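## Task

Take the cooling block sitting in deck slot D1 and set it into the empty place in cooler COLD's drawer, lying level within that place's locators, with each of its 5 loose tubes still in the bore it began in. Afterwards push the drawer fully closed (COLD's lamp stays on until it is). The block already in the drawer has to remain level in its place with every tube in its bore, and plate P1 has to stay on D2 unchanged. Nothing may count on the robot holding it at the end; release everything and pull the arms away.

## Robot and tools

ROBOT. Two six-joint arms, left_arm and right_arm, each with a two-finger parallel gripper. Root links in the scene frame: left_arm at (+0.004, +0.314, 0) m, quat_wxyz (+1.000, 0, 0, +0.002); right_arm at (-0.035, -0.313, 0) m, quat_wxyz (+0.999, 0, 0, +0.036). Scene frame: origin on the tabletop midway between the arms, +z upward, +x out across the table, +y toward left_arm. The arm names say nothing about which side of a picture they appear on.

SCENE. Cooler COLD has a drawer with two places; one already holds a block with tubes. D1 is the deck slot beside COLD, D2 the slot past D1, with plate P1 on D2. COLD is not anchored: it must finish within about a finger width of its start, upright and barely rotated. Its lamp glows until the drawer is fully shut. Tubes rest loose in bores, so keep the block level and move gently. Occasionally a brief outside force pulls on a held part or nudges a loose item. The idle arm may be parked out of the way. A commanded change of only a few mm may produce no hand motion.

execute_actions. Argument actions is a list with zero or one entry; optional pictures (boolean) controls whether camera images come back (default: yes).
- Empty list: just returns the current state, no command.
- Motion entry {"rows": [...], "steps": n}: rows holds 1 to 15 rows. Every row is a single list of 14 numbers covering both arms, in this order: left_arm waist, shoulder, elbow, wrist pitch, wrist yaw, wrist roll, opening, then right_arm waist, shoulder, elbow, wrist pitch, wrist yaw, wrist roll, opening. Joint numbers are absolute target angles in radians in joint space (no Cartesian frame), on the same scale as the Joint positions line. Opening is a unitless scale from -1 (closed) to +1 (fully open, pad gap 0.094 m). One row is applied per control step (1/30 s); steps is 1 to 15, default 15; if rows run out, the final row repeats.
- Wait entry {"steps": n}, n up to 300: no new command; returns once n steps have passed since the previous result, your thinking time included.
A refused call sends nothing. Stated joint ranges per arm: waist -2.880 to 2.880, shoulder 0.000 to 3.142, elbow 0.000 to 3.019, wrist pitch -1.693 to 1.571, wrist yaw -1.571 to 1.571, wrist roll -2.094 to 2.094. A target more than 0.019 rad beyond a range end, and beyond the joint's last reported angle, is refused. True ends may sit 0.019 rad either way; overshooting targets are clipped there and the result may print "joint sent to its limit" (possibly about an earlier action); absence of that line proves nothing.

MOTION. Each step the sent target stays within a lead of the measured angle: waist 0.264, shoulder 0.32, elbow 0.276, wrist pitch 0.33, wrist yaw 0.186, wrist roll 0.522 rad. If targets would move a gripper over 70 mm from where it is, all of that arm's targets are pulled back toward current angles. Arms keep heading to the last row while you think or wait, until everything has nearly stopped (slow or blocked counts as stopped) or a step is HELD; then only a new action resumes travel. Fingers still moving carry on.

RESULTS. State line `left_arm: …` | `right_arm: …` gives each gripper's end_effector_position (m) and end_effector_quat_wxyz in the scene frame; the printed position can be off, more so at long reach. That position is the pinch point between the pads, roughly 1 cm short of the fingertips; fingers point along the gripper's +z and close along its y. Joint positions and Joint velocities list, per arm, the six joints (rad, rad/s) then the pad gap (m, m/s). grip_measured is the finger opening on the command scale; each gripper may read off by up to about 1 mm, consistently. "joint command not followed" means a clearance check altered or blocked some joint targets; the rest of the row still ran. HELD marks steps where your row, or part of it, was not sent.

GRIPPING. Away from -1 and +1, fingers go to where grip_measured equals your number. To hold, command below grip_measured: about 0.03 below for a firm hold, less for lighter. Pad force caps near 50 to 62 N (lower on some grippers), weaker on parts under about 2 mm thick; first contact can spike.

zoom_image: camera (cam_head_left or cam_head_right) and region [x0, y0, x1, y1] in pixels of that camera's latest full image, origin top-left, at most 504 by 504. Returns an enlarged view.

CAMERAS. Both 896x504, pinhole+radial. cam_head_left: fovy_deg=58.661, K fx=fy=448.495, cx 447.628, cy 251.223, pos_world=[-0.293627, 0.0539952, 0.865527]. cam_head_right: fovy_deg=58.26, fx=fy=452.2, cx 448.448, cy 251.521, pos_world=[-0.294408, -0.136444, 0.880757]. Real cameras may differ by up to a couple of degrees and millimetres; results note changes.

read_manual: optional section, only "licences"; returns URDF licence texts, moves nothing.

finished_scene: scene = number of the scene being ended. Irreversible; the result tells whether the goal holds and gives the next task. Replying with no tool call ends everything.

AVOID. Knocking anything off the table, drops, slips, slamming the drawer, hard hits or shoves, and letting the arms collide or press each other. Holding loads heats motors: a MOTOR HOT line appears from 85 °C; at 100 °C an OVER-TEMPERATURE FAULT drops that arm until it cools. Smooth, economical motion is preferred. At the end, open the grippers and retreat so nothing relies on the robot.

Each tool is called after ">>>" as name(argument=value, ...) on one line, values as JSON.

## Session

>>> execute_actions(actions=[])

Scene clock: 0.00 s of 10800.00 s.
left_arm: end_effector_position=(+0.5295, +0.3097, +0.4685) grip_measured=+1.000 end_effector_quat_wxyz=(+0.689, +0.005, +0.725, -0.005) | right_arm: end_effector_position=(+0.6064, -0.3346, +0.3831) grip_measured=+1.000 end_effector_quat_wxyz=(+0.475, +0.214, +0.849, +0.085)
Joint positions: left_arm=[-0.006  1.066  1.03  -0.014  0.012 -0.     0.094] | right_arm=[-0.095  1.472  1.473 -0.566  0.04   0.449  0.094]
Joint velocities: left_arm=[-0.024 -0.005 -0.007  0.002 -0.081 -0.022  0.   ] | right_arm=[-0.005 -0.015 -0.007  0.007  0.037 -0.022  0.   ]
Motor temperatures (°C, as the motors report them): left_arm=[17 17 19 21 19 21] | right_arm=[22 19 20 19 18 17]

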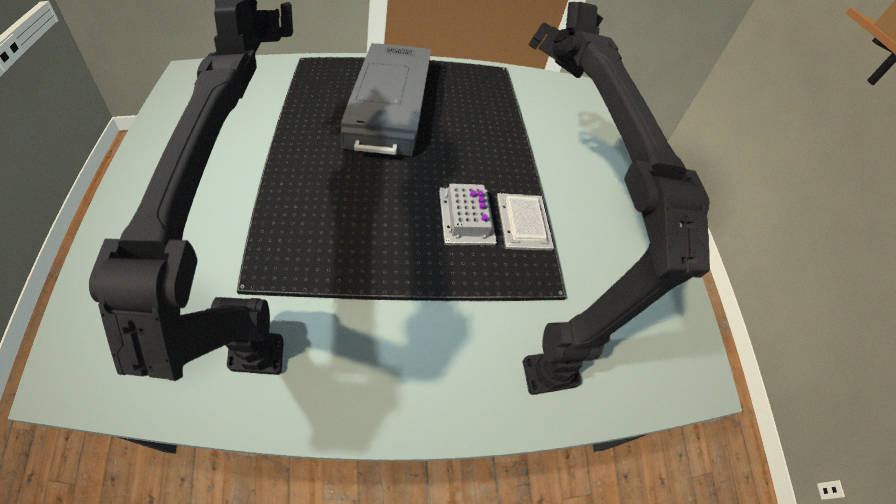

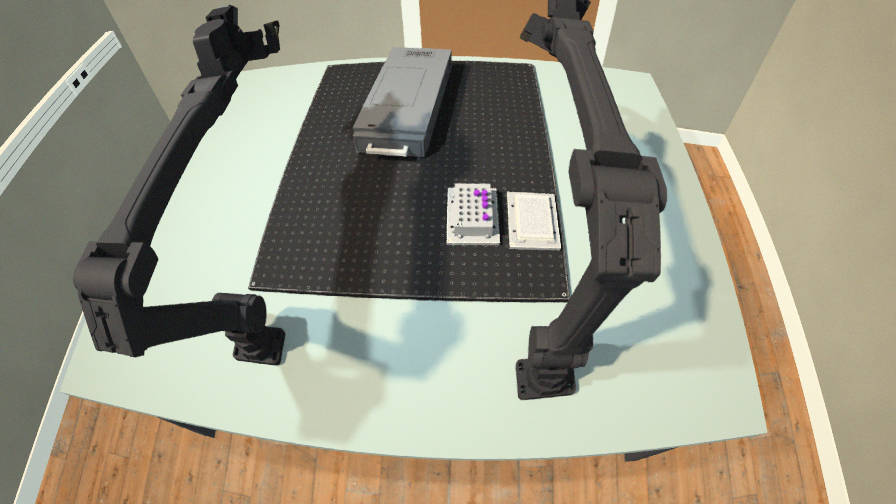

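>>> zoom_image(camera="cam_head_left", region=[320, 30, 580, 260])

>>> zoom_image(camera="cam_head_right", region=[320, 30, 580, 260])

Region (320, 30, 580, 260) of cam_head_left's 896x504 image, scaled by 1.938, with more detail than that image has; it fills the top 446 rows of this view, and the rest is white.

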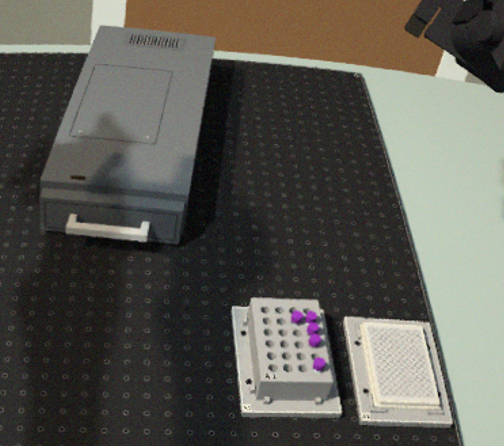

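Region (320, 30, 580, 260) of cam_head_right's 896x504 image, scaled by 1.938, with more detail than that image has; it fills the top 446 rows of this view, and the rest is white.

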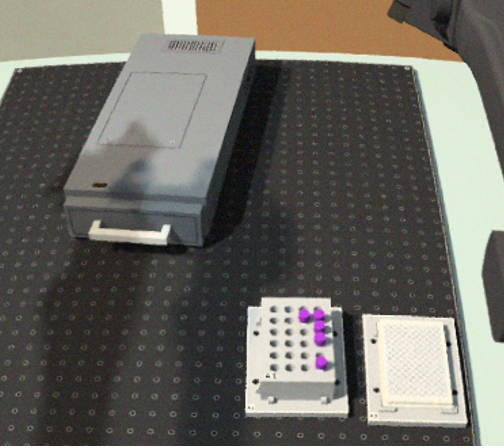

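>>> execute_actions(actions=[{"rows":[[-0.43,1.5,1.3,-0.95,0,1.27,-0.2,-0.1,1.4,1.164,-1.282,0,0.41,1]]}], pictures=false)

>>> execute_actions(actions=[{"rows":[[-0.43,1.69,1.31,-0.869,0,1.27,-0.2,-0.1,1.4,1.164,-1.282,0,0.41,1]]}], pictures=false)

>>> execute_actions(actions=[{"steps":15}])

>>> zoom_image(camera="cam_head_right", region=[300, 40, 480, 200])

Scene clock: 11.20 s of 10800.00 s.
left_arm: end_effector_position=(+0.4972, +0.0860, +0.1970) grip_measured=-0.197 end_effector_quat_wxyz=(+0.233, +0.577, +0.782, +0.047) | right_arm: end_effector_position=(+0.3635, -0.3226, +0.1601) grip_measured=+1.000 end_effector_quat_wxyz=(+0.004, +0.220, +0.975, -0.000)
Joint positions: left_arm=[-0.434  1.494  1.234 -0.831  0.002  0.839  0.038] | right_arm=[-0.095  1.416  1.126 -1.273  0.002  0.421  0.094]
Joint velocities: left_arm=[-0.581  0.679 -0.007 -1.678  0.139  2.791  0.001] | right_arm=[ 0.005 -0.083  0.002 -0.017  0.022 -0.168  0.   ]
Motor temperatures (°C, as the motors report them): left_arm=[17 17 23 21 19 21] | right_arm=[22 20 23 19 18 17]
Steps of this call (steps 1 to 90: nothing new was sent; then 7.70 s passed at rest; steps 91 to 105: all 15 steps of this action). Readings (joint positions):
91: left_arm=[-0.014 1.073 1.038 -0.041 0.005 0.033] | right_arm=[-0.095 1.469 1.461 -0.584 0.033 0.447]
92: left_arm=[-0.033 1.088 1.058 -0.082 0.002 0.071] | right_arm=[-0.095 1.455 1.435 -0.619 0.027 0.445]
94: left_arm=[-0.090 1.137 1.099 -0.156 0.000 0.146] | right_arm=[-0.095 1.430 1.361 -0.703 0.018 0.442]
98: left_arm=[-0.221 1.256 1.145 -0.298 0.000 0.291] | right_arm=[-0.095 1.416 1.227 -0.959 0.006 0.434]
105: the state above

Scene clock: 11.70 s of 10800.00 s.
left_arm: end_effector_position=(+0.5007, +0.0861, +0.0908) grip_measured=-0.197 end_effector_quat_wxyz=(+0.115, +0.736, +0.665, +0.049) | right_arm: end_effector_position=(+0.3634, -0.3226, +0.1608) grip_measured=+1.000 end_effector_quat_wxyz=(+0.005, +0.218, +0.976, -0.000)
Joint positions: left_arm=[-0.432  1.71   1.257 -0.866  0.001  1.243  0.038] | right_arm=[-0.095  1.414  1.126 -1.273  0.002  0.418  0.094]
Joint velocities: left_arm=[ 0.005 -0.044 -0.012  0.007 -0.051  0.11  -0.   ] | right_arm=[ 0.005 -0.005 -0.002 -0.007 -0.037  0.007  0.   ]
Motor temperatures (°C, as the motors report them): left_arm=[17 17 23 21 19 21] | right_arm=[22 20 23 19 18 17]
Steps of this call (steps 1 to 15: all 15 steps of this action). Readings (joint positions):
1: left_arm=[-0.450 1.525 1.234 -0.862 0.003 0.917] | right_arm=[-0.095 1.414 1.126 -1.273 0.002 0.421]
2: left_arm=[-0.458 1.560 1.240 -0.866 0.003 0.985] | right_arm=[-0.095 1.414 1.126 -1.273 0.002 0.420]
4: left_arm=[-0.459 1.636 1.255 -0.866 0.003 1.084] | right_arm=[-0.095 1.414 1.126 -1.273 0.002 0.419]
8: left_arm=[-0.441 1.720 1.256 -0.866 0.001 1.187] | right_arm=[-0.095 1.414 1.126 -1.273 0.002 0.418]
15: the state above

Scene clock: 12.20 s of 10800.00 s.
left_arm: end_effector_position=(+0.5007, +0.0861, +0.0912) grip_measured=-0.197 end_effector_quat_wxyz=(+0.115, +0.741, +0.660, +0.050) | right_arm: end_effector_position=(+0.3634, -0.3226, +0.1608) grip_measured=+1.000 end_effector_quat_wxyz=(+0.005, +0.218, +0.976, -0.000)
Joint positions: left_arm=[-0.432  1.71   1.257 -0.866  0.001  1.257  0.038] | right_arm=[-0.095  1.414  1.126 -1.273  0.002  0.418  0.094]
Joint velocities: left_arm=[-0.015 -0.005 -0.012  0.012 -0.007 -0.022  0.   ] | right_arm=[-0.005 -0.024  0.002 -0.012  0.051 -0.125  0.   ]
Motor temperatures (°C, as the motors report them): left_arm=[17 17 23 21 19 21] | right_arm=[22 20 23 19 18 17]
Steps of this call (steps 1 to 15: the robot went on to your last target). Readings (joint positions):
1: left_arm=[-0.432 1.710 1.257 -0.866 0.001 1.246] | right_arm=[-0.095 1.414 1.126 -1.273 0.002 0.418]
2: left_arm=[-0.432 1.710 1.257 -0.866 0.001 1.249] | right_arm=[-0.095 1.414 1.126 -1.273 0.002 0.418]
4: left_arm=[-0.432 1.710 1.257 -0.866 0.001 1.252] | right_arm=[-0.095 1.414 1.126 -1.273 0.002 0.418]
8: left_arm=[-0.432 1.710 1.257 -0.866 0.001 1.255] | right_arm=[-0.095 1.414 1.126 -1.273 0.002 0.418]
15: the state above

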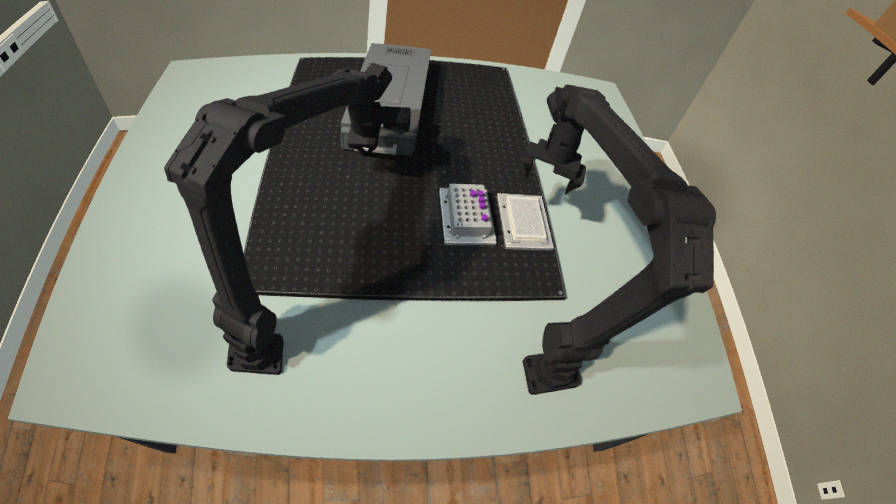

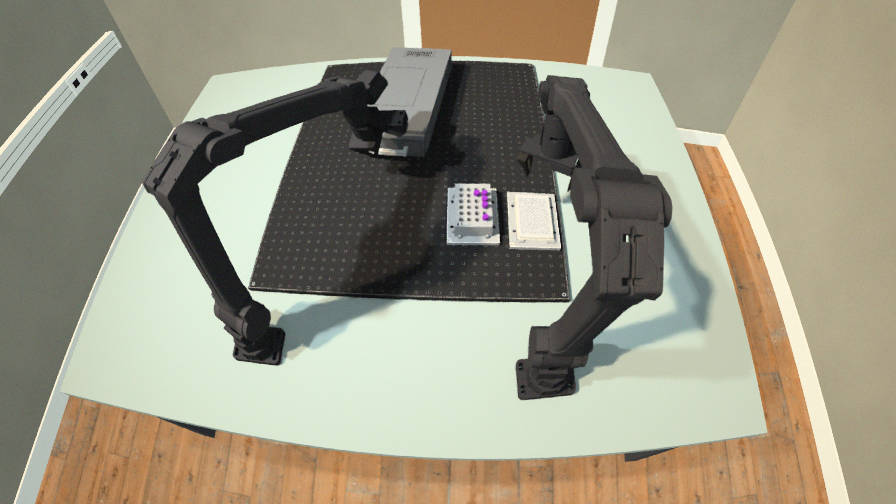

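Region (300, 40, 480, 200) of cam_head_right's 896x504 image, scaled by 2.800, with more detail than that image has.

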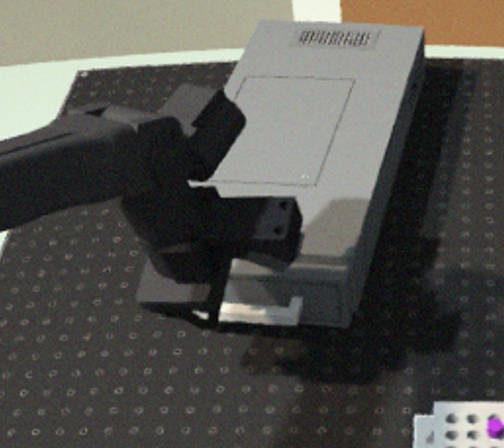

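>>> execute_actions(actions=[{"rows":[[-0.43,1.715,1.33,-0.785,0,1.27,-0.2,-0.1,1.4,1.164,-1.282,0,0.41,1]]}], pictures=false)

>>> execute_actions(actions=[{"rows":[[-0.43,1.725,1.31,-0.765,0,1.27,-0.2,-0.1,1.4,1.164,-1.282,0,0.41,1],[-0.43,1.735,1.3,-0.75,0,1.27,-0.2,-0.1,1.4,1.164,-1.282,0,0.41,1],[-0.43,1.745,1.29,-0.73,0,1.27,-0.2,-0.1,1.4,1.164,-1.282,0,0.41,1],[-0.43,1.76,1.272,-0.7,0,1.27,-0.2,-0.1,1.4,1.164,-1.282,0,0.41,1]]}])

>>> zoom_image(camera="cam_head_right", region=[320, 80, 460, 200])

Scene clock: 16.43 s of 10800.00 s.
left_arm: end_effector_position=(+0.5209, +0.0769, +0.1029) grip_measured=-0.197 end_effector_quat_wxyz=(+0.153, +0.737, +0.655, +0.067) | right_arm: end_effector_position=(+0.3634, -0.3226, +0.1608) grip_measured=+1.000 end_effector_quat_wxyz=(+0.005, +0.218, +0.976, -0.000)
Joint positions: left_arm=[-0.432  1.71   1.275 -0.801  0.001  1.258  0.038] | right_arm=[-0.095  1.414  1.126 -1.273  0.002  0.418  0.094]
Joint velocities: left_arm=[-0.005 -0.015  0.012  0.002 -0.022  0.007 -0.001] | right_arm=[-0.005 -0.015 -0.007  0.022  0.051 -0.066  0.   ]
Motor temperatures (°C, as the motors report them): left_arm=[17 18 24 21 19 21] | right_arm=[22 20 24 19 18 17]
Steps of this call (steps 1 to 15: the robot went on to your last target; steps 16 to 90: nothing new was sent; then 0.73 s passed at rest; steps 91 to 105: all 15 steps of this action). Readings (joint positions):
91: left_arm=[-0.432 1.710 1.258 -0.854 0.001 1.258] | right_arm=[-0.095 1.414 1.126 -1.273 0.002 0.418]
92: left_arm=[-0.432 1.710 1.259 -0.836 0.001 1.258] | right_arm=[-0.095 1.414 1.126 -1.273 0.002 0.418]
94: left_arm=[-0.432 1.710 1.264 -0.814 0.001 1.258] | right_arm=[-0.095 1.414 1.126 -1.273 0.002 0.418]
98: left_arm=[-0.432 1.710 1.275 -0.802 0.001 1.258] | right_arm=[-0.095 1.414 1.126 -1.273 0.002 0.418]
105: the state above

Scene clock: 16.93 s of 10800.00 s.
left_arm: end_effector_position=(+0.5374, +0.0693, +0.0972) grip_measured=-0.197 end_effector_quat_wxyz=(+0.179, +0.733, +0.652, +0.078) | right_arm: end_effector_position=(+0.3634, -0.3226, +0.1608) grip_measured=+1.000 end_effector_quat_wxyz=(+0.005, +0.218, +0.976, -0.000)
Joint positions: left_arm=[-0.432  1.733  1.275 -0.719  0.001  1.258  0.038] | right_arm=[-0.095  1.414  1.126 -1.273  0.002  0.418  0.094]
Joint velocities: left_arm=[-0.005 -0.015 -0.007 -0.007  0.022 -0.007 -0.001] | right_arm=[-0.015 -0.015  0.007 -0.002 -0.037  0.051  0.   ]
Motor temperatures (°C, as the motors report them): left_arm=[17 18 24 21 19 21] | right_arm=[22 20 24 19 18 17]
Steps of this call (steps 1 to 15: all 15 steps of this action). Readings (joint positions):
1: left_arm=[-0.432 1.710 1.275 -0.798 0.001 1.258] | right_arm=[-0.095 1.414 1.126 -1.273 0.002 0.418]
2: left_arm=[-0.432 1.710 1.275 -0.790 0.001 1.258] | right_arm=[-0.095 1.414 1.126 -1.273 0.002 0.418]
4: left_arm=[-0.432 1.711 1.275 -0.760 0.001 1.258] | right_arm=[-0.095 1.414 1.126 -1.273 0.002 0.418]
8: left_arm=[-0.432 1.722 1.275 -0.721 0.001 1.258] | right_arm=[-0.095 1.414 1.126 -1.273 0.002 0.418]
15: the state above

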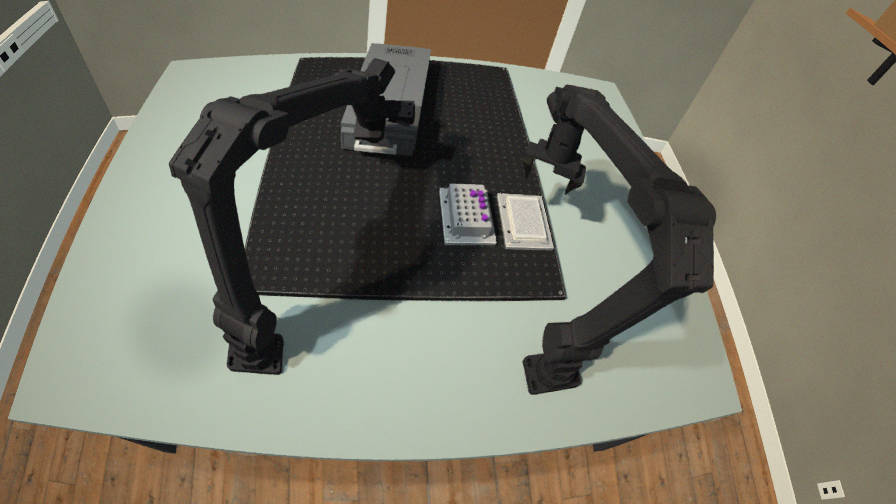

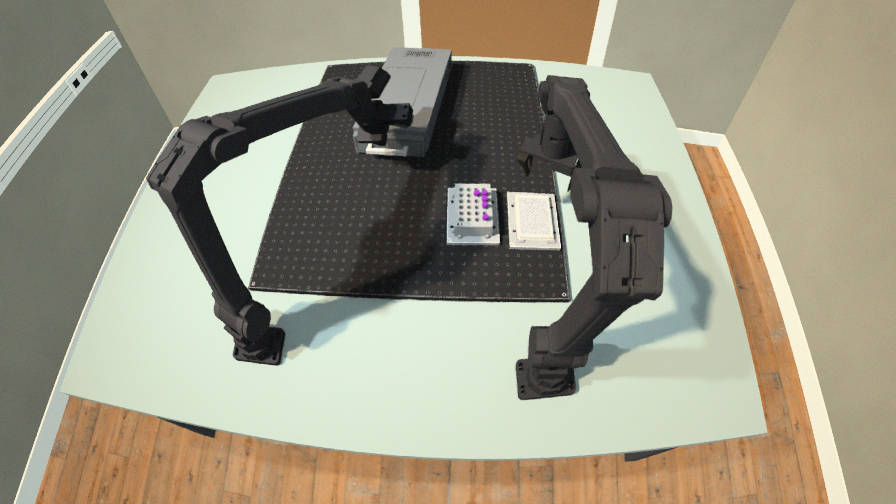

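Region (320, 80, 460, 200) of cam_head_right's 896x504 image, scaled by 3.600, with more detail than that image has; it fills the top 432 rows of this view, and the rest is white.

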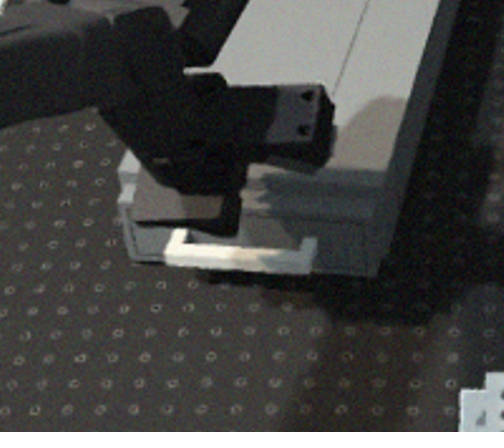

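>>> execute_actions(actions=[{"rows":[[-0.43,1.74,1.272,-0.81,0,1.27,-0.2,-0.1,1.4,1.164,-1.282,0,0.41,1]],"steps":10}], pictures=false)

>>> execute_actions(actions=[{"rows":[[-0.43,1.8,1.272,-0.75,0,1.27,-0.2,-0.1,1.4,1.164,-1.282,0,0.41,1]]}])

Scene clock: 18.73 s of 10800.00 s.
left_arm: end_effector_position=(+0.5208, +0.0769, +0.0902) grip_measured=-0.197 end_effector_quat_wxyz=(+0.144, +0.738, +0.657, +0.063) | right_arm: end_effector_position=(+0.3634, -0.3226, +0.1608) grip_measured=+1.000 end_effector_quat_wxyz=(+0.005, +0.218, +0.976, -0.000)
Joint positions: left_arm=[-0.432  1.733  1.274 -0.797  0.001  1.258  0.038] | right_arm=[-0.095  1.414  1.126 -1.273  0.002  0.418  0.094]
Joint velocities: left_arm=[-0.005 -0.005 -0.022  0.022  0.007 -0.022  0.   ] | right_arm=[-0.005 -0.005 -0.007 -0.007 -0.051  0.051  0.   ]
Motor temperatures (°C, as the motors report them): left_arm=[17 18 23 21 19 21] | right_arm=[22 20 24 19 18 17]
Steps of this call (steps 1 to 15: the robot went on to your last target; steps 16 to 44: nothing new was sent; steps 45 to 54: all 10 steps of this action). Readings (joint positions):
45: left_arm=[-0.432 1.733 1.275 -0.734 0.001 1.258] | right_arm=[-0.095 1.414 1.126 -1.273 0.002 0.418]
46: left_arm=[-0.432 1.733 1.275 -0.757 0.001 1.258] | right_arm=[-0.095 1.414 1.126 -1.273 0.002 0.418]
48: left_arm=[-0.432 1.733 1.274 -0.785 0.001 1.258] | right_arm=[-0.095 1.414 1.126 -1.273 0.002 0.418]
52: left_arm=[-0.432 1.733 1.274 -0.795 0.001 1.258] | right_arm=[-0.095 1.414 1.126 -1.273 0.002 0.418]
54: the state above

Scene clock: 19.23 s of 10800.00 s.
left_arm: end_effector_position=(+0.5250, +0.0750, +0.0667) grip_measured=-0.197 end_effector_quat_wxyz=(+0.136, +0.739, +0.657, +0.059) | right_arm: end_effector_position=(+0.3634, -0.3226, +0.1608) grip_measured=+1.000 end_effector_quat_wxyz=(+0.005, +0.218, +0.976, -0.000)
Joint positions: left_arm=[-0.432  1.78   1.274 -0.767  0.001  1.258  0.038] | right_arm=[-0.095  1.414  1.126 -1.273  0.002  0.418  0.094]
Joint velocities: left_arm=[ 0.005 -0.005 -0.012 -0.017 -0.022 -0.022 -0.   ] | right_arm=[ 0.005  0.005  0.007 -0.012  0.007 -0.022  0.   ]
Motor temperatures (°C, as the motors report them): left_arm=[17 18 23 21 19 21] | right_arm=[22 20 24 19 18 17]
Steps of this call (steps 1 to 15: all 15 steps of this action). Readings (joint positions):
1: left_arm=[-0.432 1.735 1.274 -0.791 0.001 1.258] | right_arm=[-0.095 1.414 1.126 -1.273 0.002 0.418]
2: left_arm=[-0.432 1.739 1.274 -0.782 0.001 1.258] | right_arm=[-0.095 1.414 1.126 -1.273 0.002 0.418]
4: left_arm=[-0.432 1.750 1.274 -0.770 0.001 1.258] | right_arm=[-0.095 1.414 1.126 -1.273 0.002 0.418]
8: left_arm=[-0.432 1.774 1.274 -0.768 0.001 1.258] | right_arm=[-0.095 1.414 1.126 -1.273 0.002 0.418]
15: the state above

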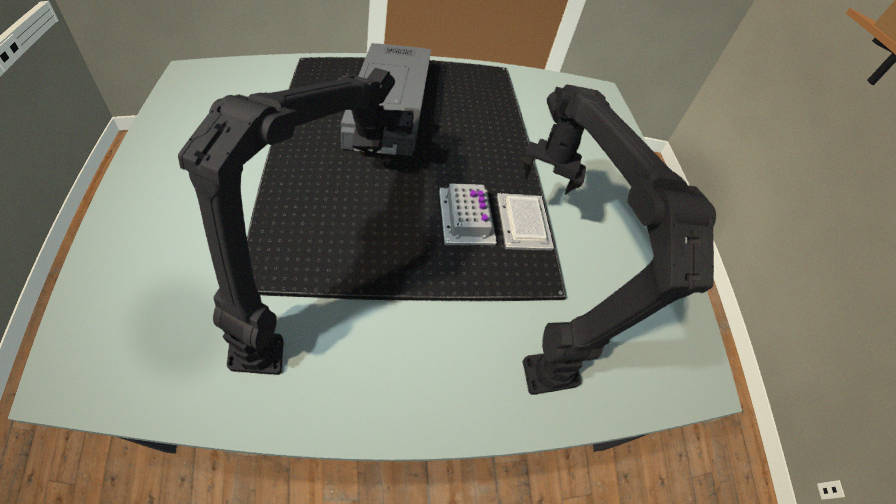

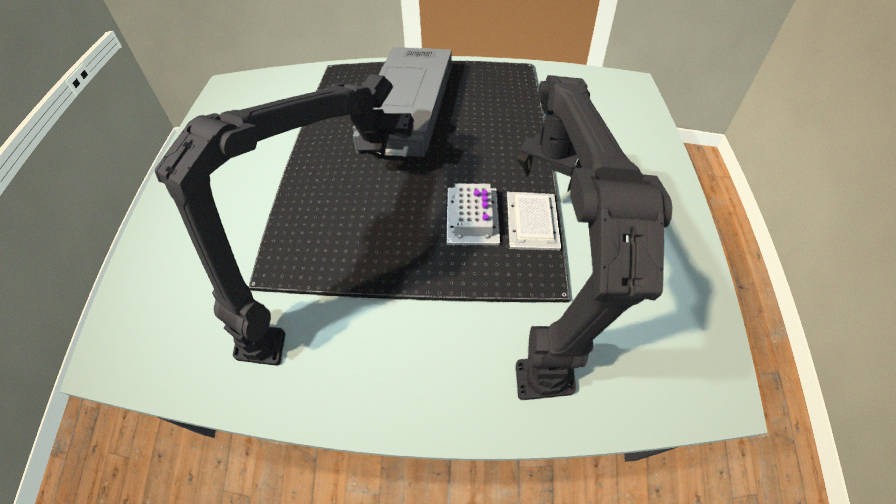

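>>> execute_actions(actions=[{"rows":[[-0.43,1.835,1.272,-0.76,0,1.27,-0.2,-0.1,1.4,1.164,-1.282,0,0.41,1]]}], pictures=false)

>>> execute_actions(actions=[{"rows":[[-0.43,1.8,1.272,-0.8,0,1.27,-0.4,-0.1,1.4,1.164,-1.282,0,0.41,1],[-0.43,1.8,1.272,-0.83,0,1.27,-0.4,-0.1,1.4,1.164,-1.282,0,0.41,1],[-0.44,1.79,1.272,-0.86,0,1.27,-0.4,-0.1,1.4,1.164,-1.282,0,0.41,1],[-0.46,1.78,1.272,-0.9,0,1.25,-0.4,-0.1,1.4,1.164,-1.282,0,0.41,1]]}])

Scene clock: 22.10 s of 10800.00 s.
left_arm: end_effector_position=(+0.5230, +0.0759, +0.0503) grip_measured=-0.197 end_effector_quat_wxyz=(+0.123, +0.741, +0.659, +0.054) | right_arm: end_effector_position=(+0.3634, -0.3226, +0.1608) grip_measured=+1.000 end_effector_quat_wxyz=(+0.005, +0.218, +0.976, -0.000)
Joint positions: left_arm=[-0.432  1.81   1.274 -0.767  0.001  1.259  0.038] | right_arm=[-0.095  1.414  1.126 -1.273  0.002  0.418  0.094]
Joint velocities: left_arm=[ 0.005 -0.024 -0.002 -0.002 -0.066 -0.051 -0.002] | right_arm=[-0.005 -0.005 -0.002 -0.002 -0.022 -0.037  0.   ]
Motor temperatures (°C, as the motors report them): left_arm=[17 18 23 21 19 21] | right_arm=[22 20 24 19 18 17]
Steps of this call (steps 1 to 15: the robot went on to your last target; steps 16 to 71: nothing new was sent; steps 72 to 86: all 15 steps of this action). Readings (joint positions):
72: left_arm=[-0.432 1.781 1.274 -0.767 0.001 1.258] | right_arm=[-0.095 1.414 1.126 -1.273 0.002 0.418]
73: left_arm=[-0.432 1.783 1.274 -0.767 0.001 1.258] | right_arm=[-0.095 1.414 1.126 -1.273 0.002 0.418]
75: left_arm=[-0.432 1.790 1.274 -0.767 0.001 1.258] | right_arm=[-0.095 1.414 1.126 -1.273 0.002 0.418]
79: left_arm=[-0.432 1.806 1.274 -0.767 0.001 1.258] | right_arm=[-0.095 1.414 1.126 -1.273 0.002 0.418]
86: the state above

Scene clock: 22.60 s of 10800.00 s.
left_arm: end_effector_position=(+0.4910, +0.0752, +0.0521) grip_measured=-0.397 end_effector_quat_wxyz=(+0.072, +0.753, +0.653, +0.031) | right_arm: end_effector_position=(+0.3634, -0.3226, +0.1608) grip_measured=+1.000 end_effector_quat_wxyz=(+0.005, +0.218, +0.976, -0.000)
Joint positions: left_arm=[-0.458  1.795  1.275 -0.893  0.     1.258  0.028] | right_arm=[-0.095  1.414  1.126 -1.273  0.002  0.418  0.094]
Joint velocities: left_arm=[ 0.005 -0.005 -0.007 -0.017 -0.022 -0.037 -0.001] | right_arm=[ 0.005 -0.005 -0.012  0.002 -0.037 -0.007  0.   ]
Motor temperatures (°C, as the motors report them): left_arm=[17 18 23 21 19 21] | right_arm=[22 20 24 19 18 17]
Steps of this call (steps 1 to 15: all 15 steps of this action). Readings (joint positions):
1: left_arm=[-0.432 1.810 1.274 -0.767 -0.001 1.260] | right_arm=[-0.095 1.414 1.126 -1.273 0.002 0.418]
2: left_arm=[-0.431 1.810 1.275 -0.770 -0.001 1.260] | right_arm=[-0.095 1.414 1.126 -1.273 0.002 0.418]
4: left_arm=[-0.434 1.804 1.275 -0.803 0.000 1.260] | right_arm=[-0.095 1.414 1.126 -1.273 0.002 0.418]
8: left_arm=[-0.449 1.795 1.275 -0.876 -0.000 1.260] | right_arm=[-0.095 1.414 1.126 -1.273 0.002 0.418]
15: the state above

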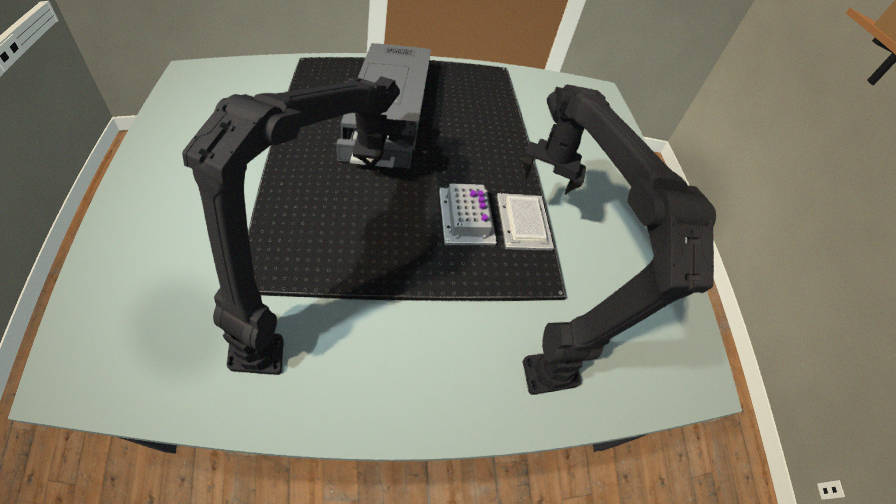

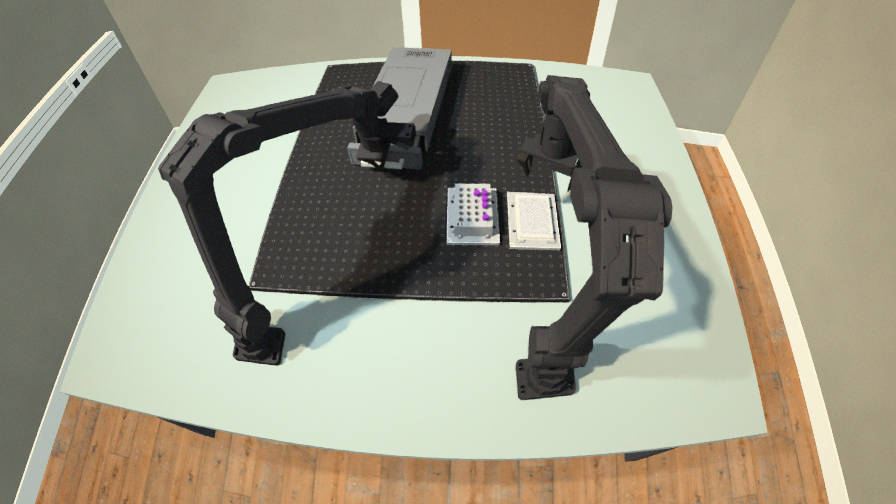

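>>> execute_actions(actions=[{"rows":[[-0.465,1.76,1.245,-0.87,0,1.24,-0.4,-0.1,1.4,1.164,-1.282,0,0.41,1],[-0.47,1.745,1.22,-0.86,0,1.23,-0.4,-0.1,1.4,1.164,-1.282,0,0.41,1],[-0.475,1.725,1.195,-0.855,0,1.225,-0.4,-0.1,1.4,1.164,-1.282,0,0.41,1],[-0.48,1.71,1.17,-0.85,0,1.22,-0.4,-0.1,1.4,1.164,-1.282,0,0.41,1],[-0.485,1.69,1.145,-0.845,0,1.215,-0.4,-0.1,1.4,1.164,-1.282,0,0.41,1],[-0.49,1.67,1.12,-0.84,0,1.21,-0.4,-0.1,1.4,1.164,-1.282,0,0.41,1],[-0.495,1.655,1.095,-0.83,0,1.2,-0.4,-0.1,1.4,1.164,-1.282,0,0.41,1],[-0.5,1.635,1.07,-0.825,0,1.195,-0.4,-0.1,1.4,1.164,-1.282,0,0.41,1],[-0.505,1.62,1.045,-0.82,0,1.19,-0.4,-0.1,1.4,1.164,-1.282,0,0.41,1],[-0.51,1.6,1.024,-0.81,0,1.185,-0.4,-0.1,1.4,1.164,-1.282,0,0.41,1]]}], pictures=false)

>>> execute_actions(actions=[{"rows":[[-0.52,1.58,1,-0.81,0,1.17,-0.4,-0.1,1.4,1.164,-1.282,0,0.41,1],[-0.53,1.555,0.975,-0.8,0,1.16,-0.4,-0.1,1.4,1.164,-1.282,0,0.41,1],[-0.54,1.535,0.95,-0.8,0,1.15,-0.4,-0.1,1.4,1.164,-1.282,0,0.41,1],[-0.55,1.51,0.92,-0.8,0,1.14,-0.4,-0.1,1.4,1.164,-1.282,0,0.41,1],[-0.56,1.49,0.895,-0.79,0,1.13,-0.4,-0.1,1.4,1.164,-1.282,0,0.41,1],[-0.57,1.47,0.87,-0.79,0,1.12,-0.4,-0.1,1.4,1.164,-1.282,0,0.41,1],[-0.58,1.445,0.845,-0.79,0,1.11,-0.4,-0.1,1.4,1.164,-1.282,0,0.41,1],[-0.59,1.425,0.82,-0.785,0,1.11,-0.4,-0.1,1.4,1.164,-1.282,0,0.41,1]]}])

Scene clock: 26.73 s of 10800.00 s.
left_arm: end_effector_position=(+0.4073, +0.0881, +0.0546) grip_measured=-0.399 end_effector_quat_wxyz=(+0.078, +0.752, +0.654, +0.027) | right_arm: end_effector_position=(+0.3634, -0.3226, +0.1608) grip_measured=+1.000 end_effector_quat_wxyz=(+0.005, +0.218, +0.976, -0.000)
Joint positions: left_arm=[-0.511  1.605  1.024 -0.825  0.002  1.201  0.028] | right_arm=[-0.095  1.414  1.126 -1.273  0.002  0.418  0.094]
Joint velocities: left_arm=[-0.054 -0.083 -0.125 -0.017 -0.007 -0.081  0.   ] | right_arm=[ 0.015 -0.015  0.012 -0.002  0.066  0.037  0.   ]
Motor temperatures (°C, as the motors report them): left_arm=[17 18 23 21 19 21] | right_arm=[22 20 25 19 18 17]
Steps of this call (steps 1 to 15: the robot went on to your last target; steps 16 to 90: nothing new was sent; then 0.63 s passed at rest; steps 91 to 105: all 15 steps of this action). Readings (joint positions):
91: left_arm=[-0.458 1.794 1.273 -0.891 0.000 1.257] | right_arm=[-0.095 1.414 1.126 -1.273 0.002 0.418]
92: left_arm=[-0.458 1.790 1.265 -0.884 0.000 1.254] | right_arm=[-0.095 1.414 1.126 -1.273 0.002 0.418]
94: left_arm=[-0.460 1.771 1.228 -0.867 -0.000 1.247] | right_arm=[-0.095 1.414 1.126 -1.273 0.002 0.418]
98: left_arm=[-0.475 1.703 1.138 -0.828 -0.001 1.229] | right_arm=[-0.095 1.414 1.126 -1.273 0.002 0.418]
105: the state above

Scene clock: 27.23 s of 10800.00 s.
left_arm: end_effector_position=(+0.3275, +0.0949, +0.0565) grip_measured=-0.399 end_effector_quat_wxyz=(+0.086, +0.754, +0.651, +0.021) | right_arm: end_effector_position=(+0.3634, -0.3226, +0.1608) grip_measured=+1.000 end_effector_quat_wxyz=(+0.005, +0.218, +0.976, -0.000)
Joint positions: left_arm=[-0.595  1.422  0.819 -0.791  0.004  1.125  0.028] | right_arm=[-0.095  1.414  1.126 -1.273  0.002  0.418  0.094]
Joint velocities: left_arm=[ 0.005 -0.015 -0.017  0.002  0.022 -0.007  0.001] | right_arm=[-0.015  0.005 -0.002 -0.002 -0.066 -0.037  0.   ]
Motor temperatures (°C, as the motors report them): left_arm=[17 18 23 21 19 21] | right_arm=[22 20 25 19 18 17]
Steps of this call (steps 1 to 15: all 15 steps of this action). Readings (joint positions):
1: left_arm=[-0.513 1.603 1.020 -0.825 0.002 1.197] | right_arm=[-0.095 1.414 1.126 -1.273 0.002 0.418]
2: left_arm=[-0.515 1.599 1.014 -0.821 0.002 1.192] | right_arm=[-0.095 1.414 1.126 -1.273 0.002 0.418]
4: left_arm=[-0.521 1.580 0.982 -0.810 0.000 1.180] | right_arm=[-0.095 1.414 1.126 -1.273 0.002 0.418]
8: left_arm=[-0.552 1.498 0.891 -0.779 -0.006 1.150] | right_arm=[-0.095 1.414 1.126 -1.273 0.002 0.418]
15: the state above

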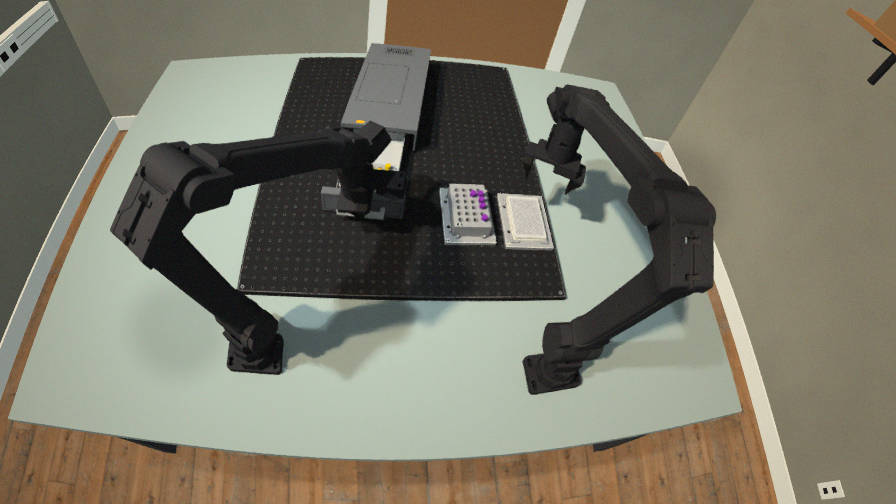

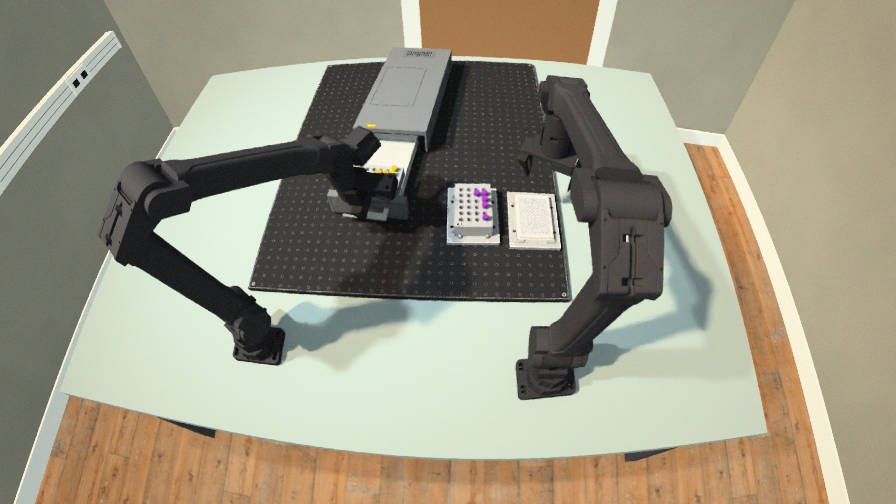

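>>> execute_actions(actions=[{"rows":[[-0.6,1.4,0.8,-0.79,0,1.1,-0.4,-0.1,1.4,1.164,-1.282,0,0.41,1],[-0.61,1.385,0.78,-0.79,0,1.09,-0.4,-0.1,1.4,1.164,-1.282,0,0.41,1],[-0.62,1.37,0.76,-0.79,0,1.08,-0.4,-0.1,1.4,1.164,-1.282,0,0.41,1],[-0.63,1.35,0.74,-0.79,0,1.07,-0.4,-0.1,1.4,1.164,-1.282,0,0.41,1],[-0.64,1.33,0.72,-0.79,0,1.05,-0.4,-0.1,1.4,1.164,-1.282,0,0.41,1],[-0.65,1.315,0.7,-0.79,0,1.04,-0.4,-0.1,1.4,1.164,-1.282,0,0.41,1],[-0.66,1.298,0.68,-0.79,0,1.03,-0.4,-0.1,1.4,1.164,-1.282,0,0.41,1]]}])

>>> zoom_image(camera="cam_head_right", region=[300, 100, 460, 260])

Scene clock: 30.13 s of 10800.00 s.
left_arm: end_effector_position=(+0.2838, +0.1030, +0.0565) grip_measured=-0.399 end_effector_quat_wxyz=(+0.096, +0.746, +0.659, +0.022) | right_arm: end_effector_position=(+0.3634, -0.3226, +0.1608) grip_measured=+1.000 end_effector_quat_wxyz=(+0.005, +0.218, +0.976, -0.000)
Joint positions: left_arm=[-0.65   1.304  0.702 -0.773 -0.004  1.049  0.028] | right_arm=[-0.095  1.414  1.126 -1.273  0.002  0.418  0.094]
Joint velocities: left_arm=[-0.005 -0.015 -0.007 -0.017  0.066 -0.095  0.001] | right_arm=[-0.015 -0.015  0.007  0.007  0.022  0.007  0.   ]
Motor temperatures (°C, as the motors report them): left_arm=[17 18 23 21 19 21] | right_arm=[22 20 25 19 18 17]
Steps of this call (steps 1 to 15: the robot went on to your last target; steps 16 to 72: nothing new was sent; steps 73 to 87: all 15 steps of this action). Readings (joint positions):
73: left_arm=[-0.595 1.422 0.819 -0.791 0.002 1.120] | right_arm=[-0.095 1.414 1.126 -1.273 0.002 0.418]
74: left_arm=[-0.595 1.420 0.815 -0.791 0.002 1.117] | right_arm=[-0.095 1.414 1.126 -1.273 0.002 0.418]
76: left_arm=[-0.601 1.406 0.792 -0.791 0.001 1.106] | right_arm=[-0.095 1.414 1.126 -1.273 0.002 0.418]
80: left_arm=[-0.635 1.338 0.726 -0.778 -0.004 1.073] | right_arm=[-0.095 1.414 1.126 -1.273 0.002 0.418]
87: the state above

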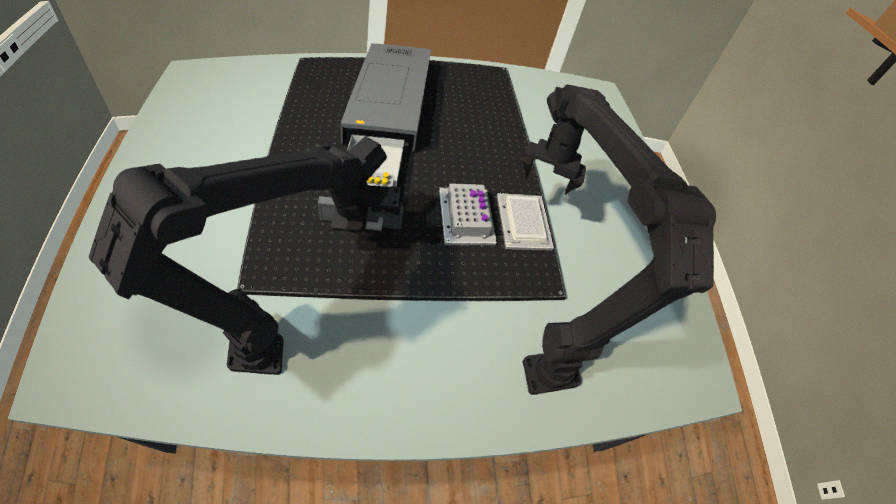

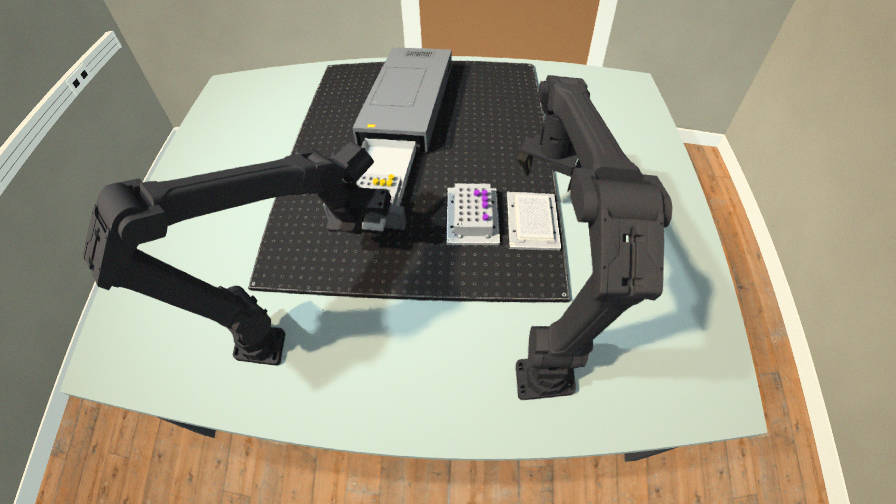

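Region (300, 100, 460, 260) of cam_head_right's 896x504 image, scaled by 3.150, with more detail than that image has.

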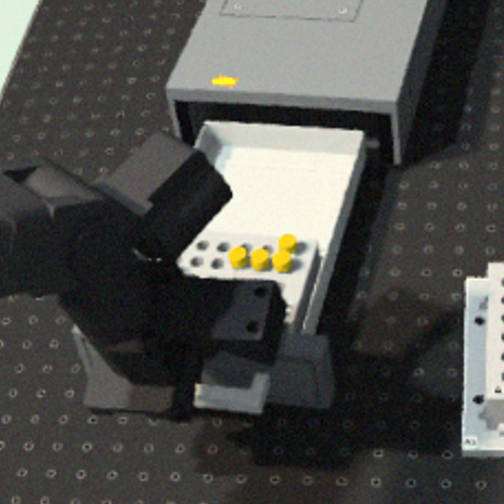

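>>> execute_actions(actions=[{"rows":[[-0.65,1.28,0.77,-0.8,0,1.05,-0.3,0,1.42,1.18,-1.282,0,0.41,1],[-0.65,1.27,0.79,-0.84,0,1.05,-0.3,0.05,1.44,1.19,-1.282,0,0.41,1],[-0.65,1.255,0.81,-0.88,0,1.05,-0.3,0.1,1.45,1.2,-1.282,0,0.41,1],[-0.65,1.24,0.83,-0.93,0,1.05,-0.3,0.15,1.46,1.21,-1.282,0,0.41,1],[-0.65,1.22,0.86,-0.98,0,1.05,-0.3,0.2,1.46,1.21,-1.282,0,0.41,1],[-0.65,1.19,0.885,-1.04,0,1.05,-0.3,0.2,1.46,1.21,-1.282,0,0.41,1]]}], pictures=false)

>>> execute_actions(actions=[{"rows":[[0.25,1.1,0.885,-1.1,0,1.05,-1,0.338,1.46,1.21,-1.282,0,0.41,1]]}])

>>> zoom_image(camera="cam_head_right", region=[310, 110, 530, 260])

>>> zoom_image(camera="cam_head_left", region=[300, 110, 440, 250])

Scene clock: 34.23 s of 10800.00 s.
left_arm: end_effector_position=(+0.2862, +0.1004, +0.1416) grip_measured=-0.303 end_effector_quat_wxyz=(+0.105, +0.744, +0.660, +0.022) | right_arm: end_effector_position=(+0.3594, -0.1913, +0.1588) grip_measured=+1.000 end_effector_quat_wxyz=(+0.002, +0.058, +0.998, +0.002)
Joint positions: left_arm=[-0.65   1.18   0.847 -1.022 -0.002  1.043  0.033] | right_arm=[ 0.227  1.455  1.163 -1.274 -0.003  0.415  0.094]
Joint velocities: left_arm=[-0.005 -0.005 -0.012 -0.051  0.007  0.066 -0.   ] | right_arm=[-0.151  0.005 -0.012 -0.007  0.022  0.066  0.   ]
Motor temperatures (°C, as the motors report them): left_arm=[17 18 23 21 19 21] | right_arm=[22 20 25 19 18 17]
Steps of this call (steps 1 to 15: the robot went on to your last target; steps 16 to 90: nothing new was sent; then 0.60 s passed at rest; steps 91 to 105: all 15 steps of this action). Readings (joint positions):
91: left_arm=[-0.650 1.303 0.705 -0.776 -0.003 1.043] | right_arm=[-0.090 1.414 1.126 -1.273 0.003 0.418]
92: left_arm=[-0.650 1.303 0.709 -0.790 -0.003 1.043] | right_arm=[-0.076 1.415 1.127 -1.273 0.004 0.418]
94: left_arm=[-0.650 1.297 0.730 -0.848 -0.003 1.043] | right_arm=[-0.017 1.423 1.136 -1.274 0.004 0.418]
98: left_arm=[-0.650 1.246 0.798 -0.991 -0.002 1.043] | right_arm=[0.158 1.448 1.158 -1.274 0.001 0.417]
105: the state above

Scene clock: 34.73 s of 10800.00 s.
left_arm: end_effector_position=(+0.3286, +0.4098, +0.1559) grip_measured=-0.987 end_effector_quat_wxyz=(+0.080, +0.368, +0.924, +0.067) | right_arm: end_effector_position=(+0.3424, -0.1458, +0.1588) grip_measured=+1.000 end_effector_quat_wxyz=(+0.002, -0.001, +1.000, +0.001)
Joint positions: left_arm=[ 0.282  1.126  0.847 -1.082 -0.007  1.043  0.001] | right_arm=[ 0.346  1.455  1.163 -1.274 -0.     0.415  0.094]
Joint velocities: left_arm=[ 0.581 -0.034 -0.002 -0.056 -0.007  0.007 -0.001] | right_arm=[-0.015 -0.005 -0.012  0.007 -0.037 -0.051  0.   ]
Motor temperatures (°C, as the motors report them): left_arm=[17 18 23 21 19 21] | right_arm=[22 20 25 19 18 17]
Steps of this call (steps 1 to 15: all 15 steps of this action). Readings (joint positions):
1: left_arm=[-0.634 1.179 0.847 -1.032 0.007 1.043] | right_arm=[0.229 1.455 1.163 -1.274 0.002 0.415]
2: left_arm=[-0.595 1.174 0.847 -1.045 0.008 1.043] | right_arm=[0.239 1.455 1.163 -1.274 0.003 0.415]
4: left_arm=[-0.475 1.160 0.847 -1.062 0.007 1.043] | right_arm=[0.277 1.455 1.163 -1.274 0.003 0.415]
8: left_arm=[-0.180 1.133 0.847 -1.072 0.003 1.043] | right_arm=[0.341 1.455 1.163 -1.274 -0.000 0.415]
15: the state above

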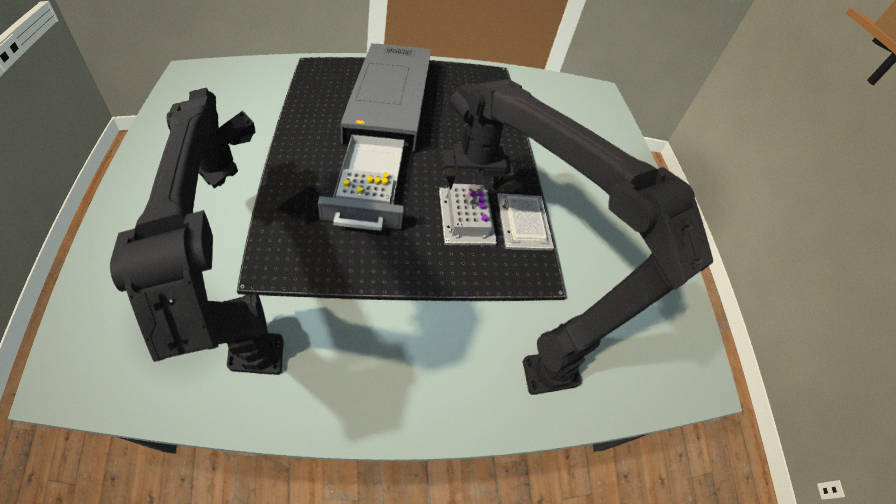

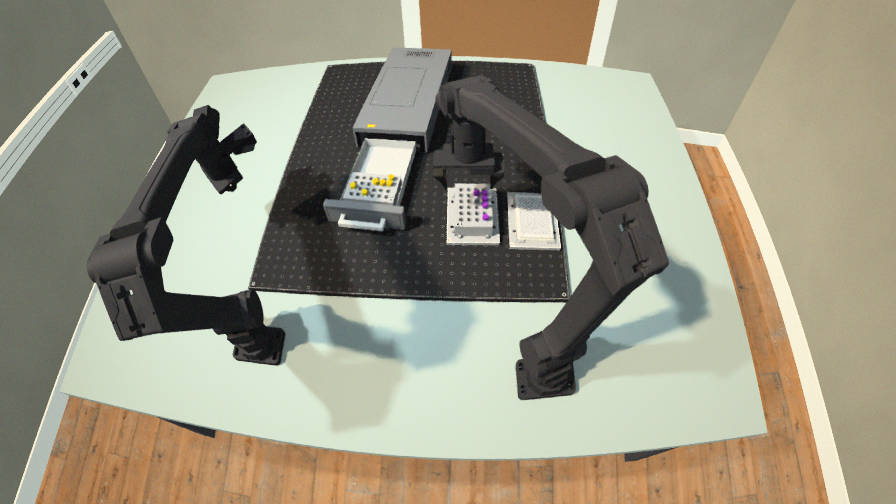

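Region (310, 110, 530, 260) of cam_head_right's 896x504 image, scaled by 2.291, with more detail than that image has; it fills the top 344 rows of this view, and the rest is white.

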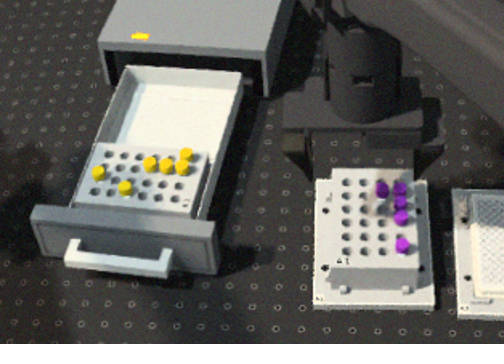

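Region (300, 110, 440, 250) of cam_head_left's 896x504 image, scaled by 3.600, with more detail than that image has.

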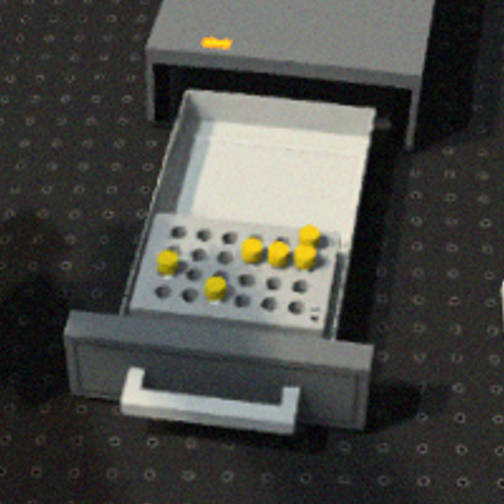

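>>> execute_actions(actions=[{"rows":[[0.25,1.1,0.885,-1.1,0,1.05,-1,0.33,1.49,1.13,-1.2,0,0.41,1],[0.25,1.1,0.885,-1.1,0,1.05,-1,0.325,1.51,1.1,-1.15,0,0.41,1],[0.25,1.1,0.885,-1.1,0,1.05,-1,0.325,1.525,1.075,-1.095,0,0.41,1]]}])

>>> zoom_image(camera="cam_head_right", region=[410, 140, 530, 260])

Scene clock: 36.97 s of 10800.00 s.
left_arm: end_effector_position=(+0.3303, +0.3987, +0.1583) grip_measured=-0.987 end_effector_quat_wxyz=(+0.084, +0.382, +0.918, +0.065) | right_arm: end_effector_position=(+0.3427, -0.1468, +0.0900) grip_measured=+1.000 end_effector_quat_wxyz=(-0.006, -0.000, +1.000, -0.003)
Joint positions: left_arm=[ 0.252  1.118  0.847 -1.087 -0.001  1.043  0.001] | right_arm=[ 0.343  1.536  1.059 -1.107 -0.     0.415  0.094]
Joint velocities: left_arm=[-0.015 -0.005  0.002 -0.012 -0.081 -0.022  0.001] | right_arm=[-0.015  0.005 -0.007  0.002  0.007 -0.037  0.   ]
Motor temperatures (°C, as the motors report them): left_arm=[17 18 23 21 19 21] | right_arm=[22 20 25 19 18 17]
Steps of this call (steps 1 to 30: the robot went on to your last target; steps 31 to 52: nothing new was sent; steps 53 to 67: all 15 steps of this action). Readings (joint positions):
53: left_arm=[0.252 1.118 0.847 -1.087 -0.001 1.043] | right_arm=[0.346 1.456 1.158 -1.260 -0.000 0.415]
54: left_arm=[0.252 1.118 0.847 -1.087 -0.001 1.043] | right_arm=[0.346 1.457 1.147 -1.230 -0.000 0.415]
56: left_arm=[0.252 1.118 0.847 -1.087 -0.001 1.043] | right_arm=[0.345 1.470 1.111 -1.153 -0.000 0.415]
60: left_arm=[0.252 1.118 0.847 -1.087 -0.001 1.043] | right_arm=[0.343 1.523 1.067 -1.113 -0.000 0.415]
67: the state above

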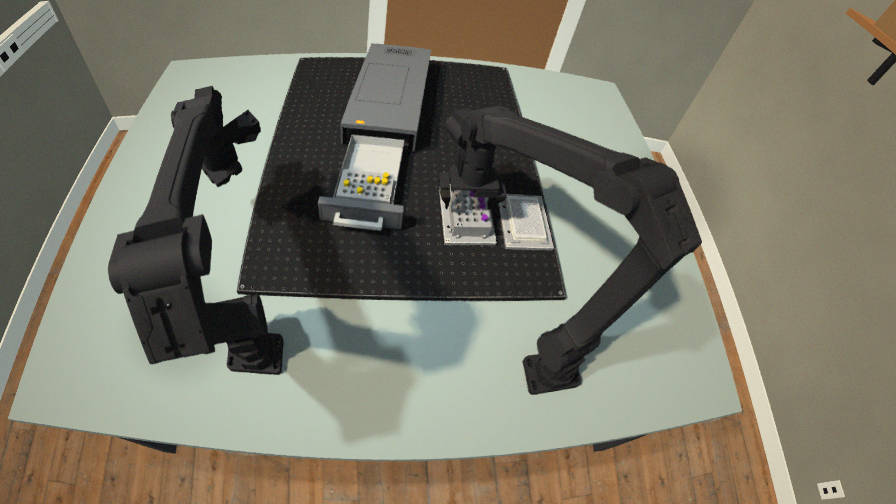

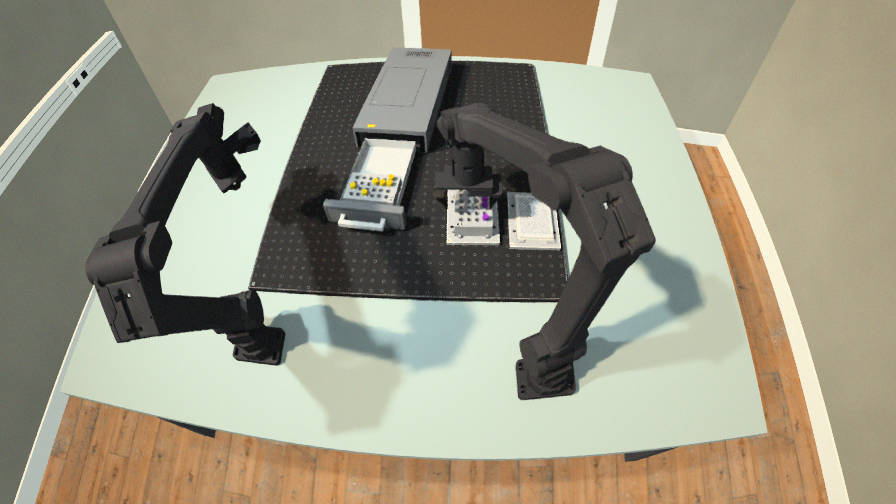

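Region (410, 140, 530, 260) of cam_head_right's 896x504 image, scaled by 4.200, with more detail than that image has.

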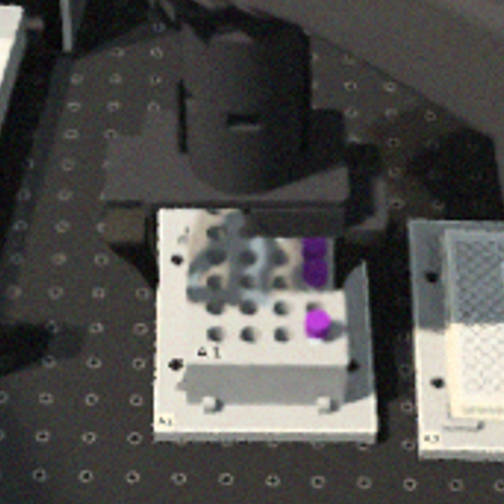

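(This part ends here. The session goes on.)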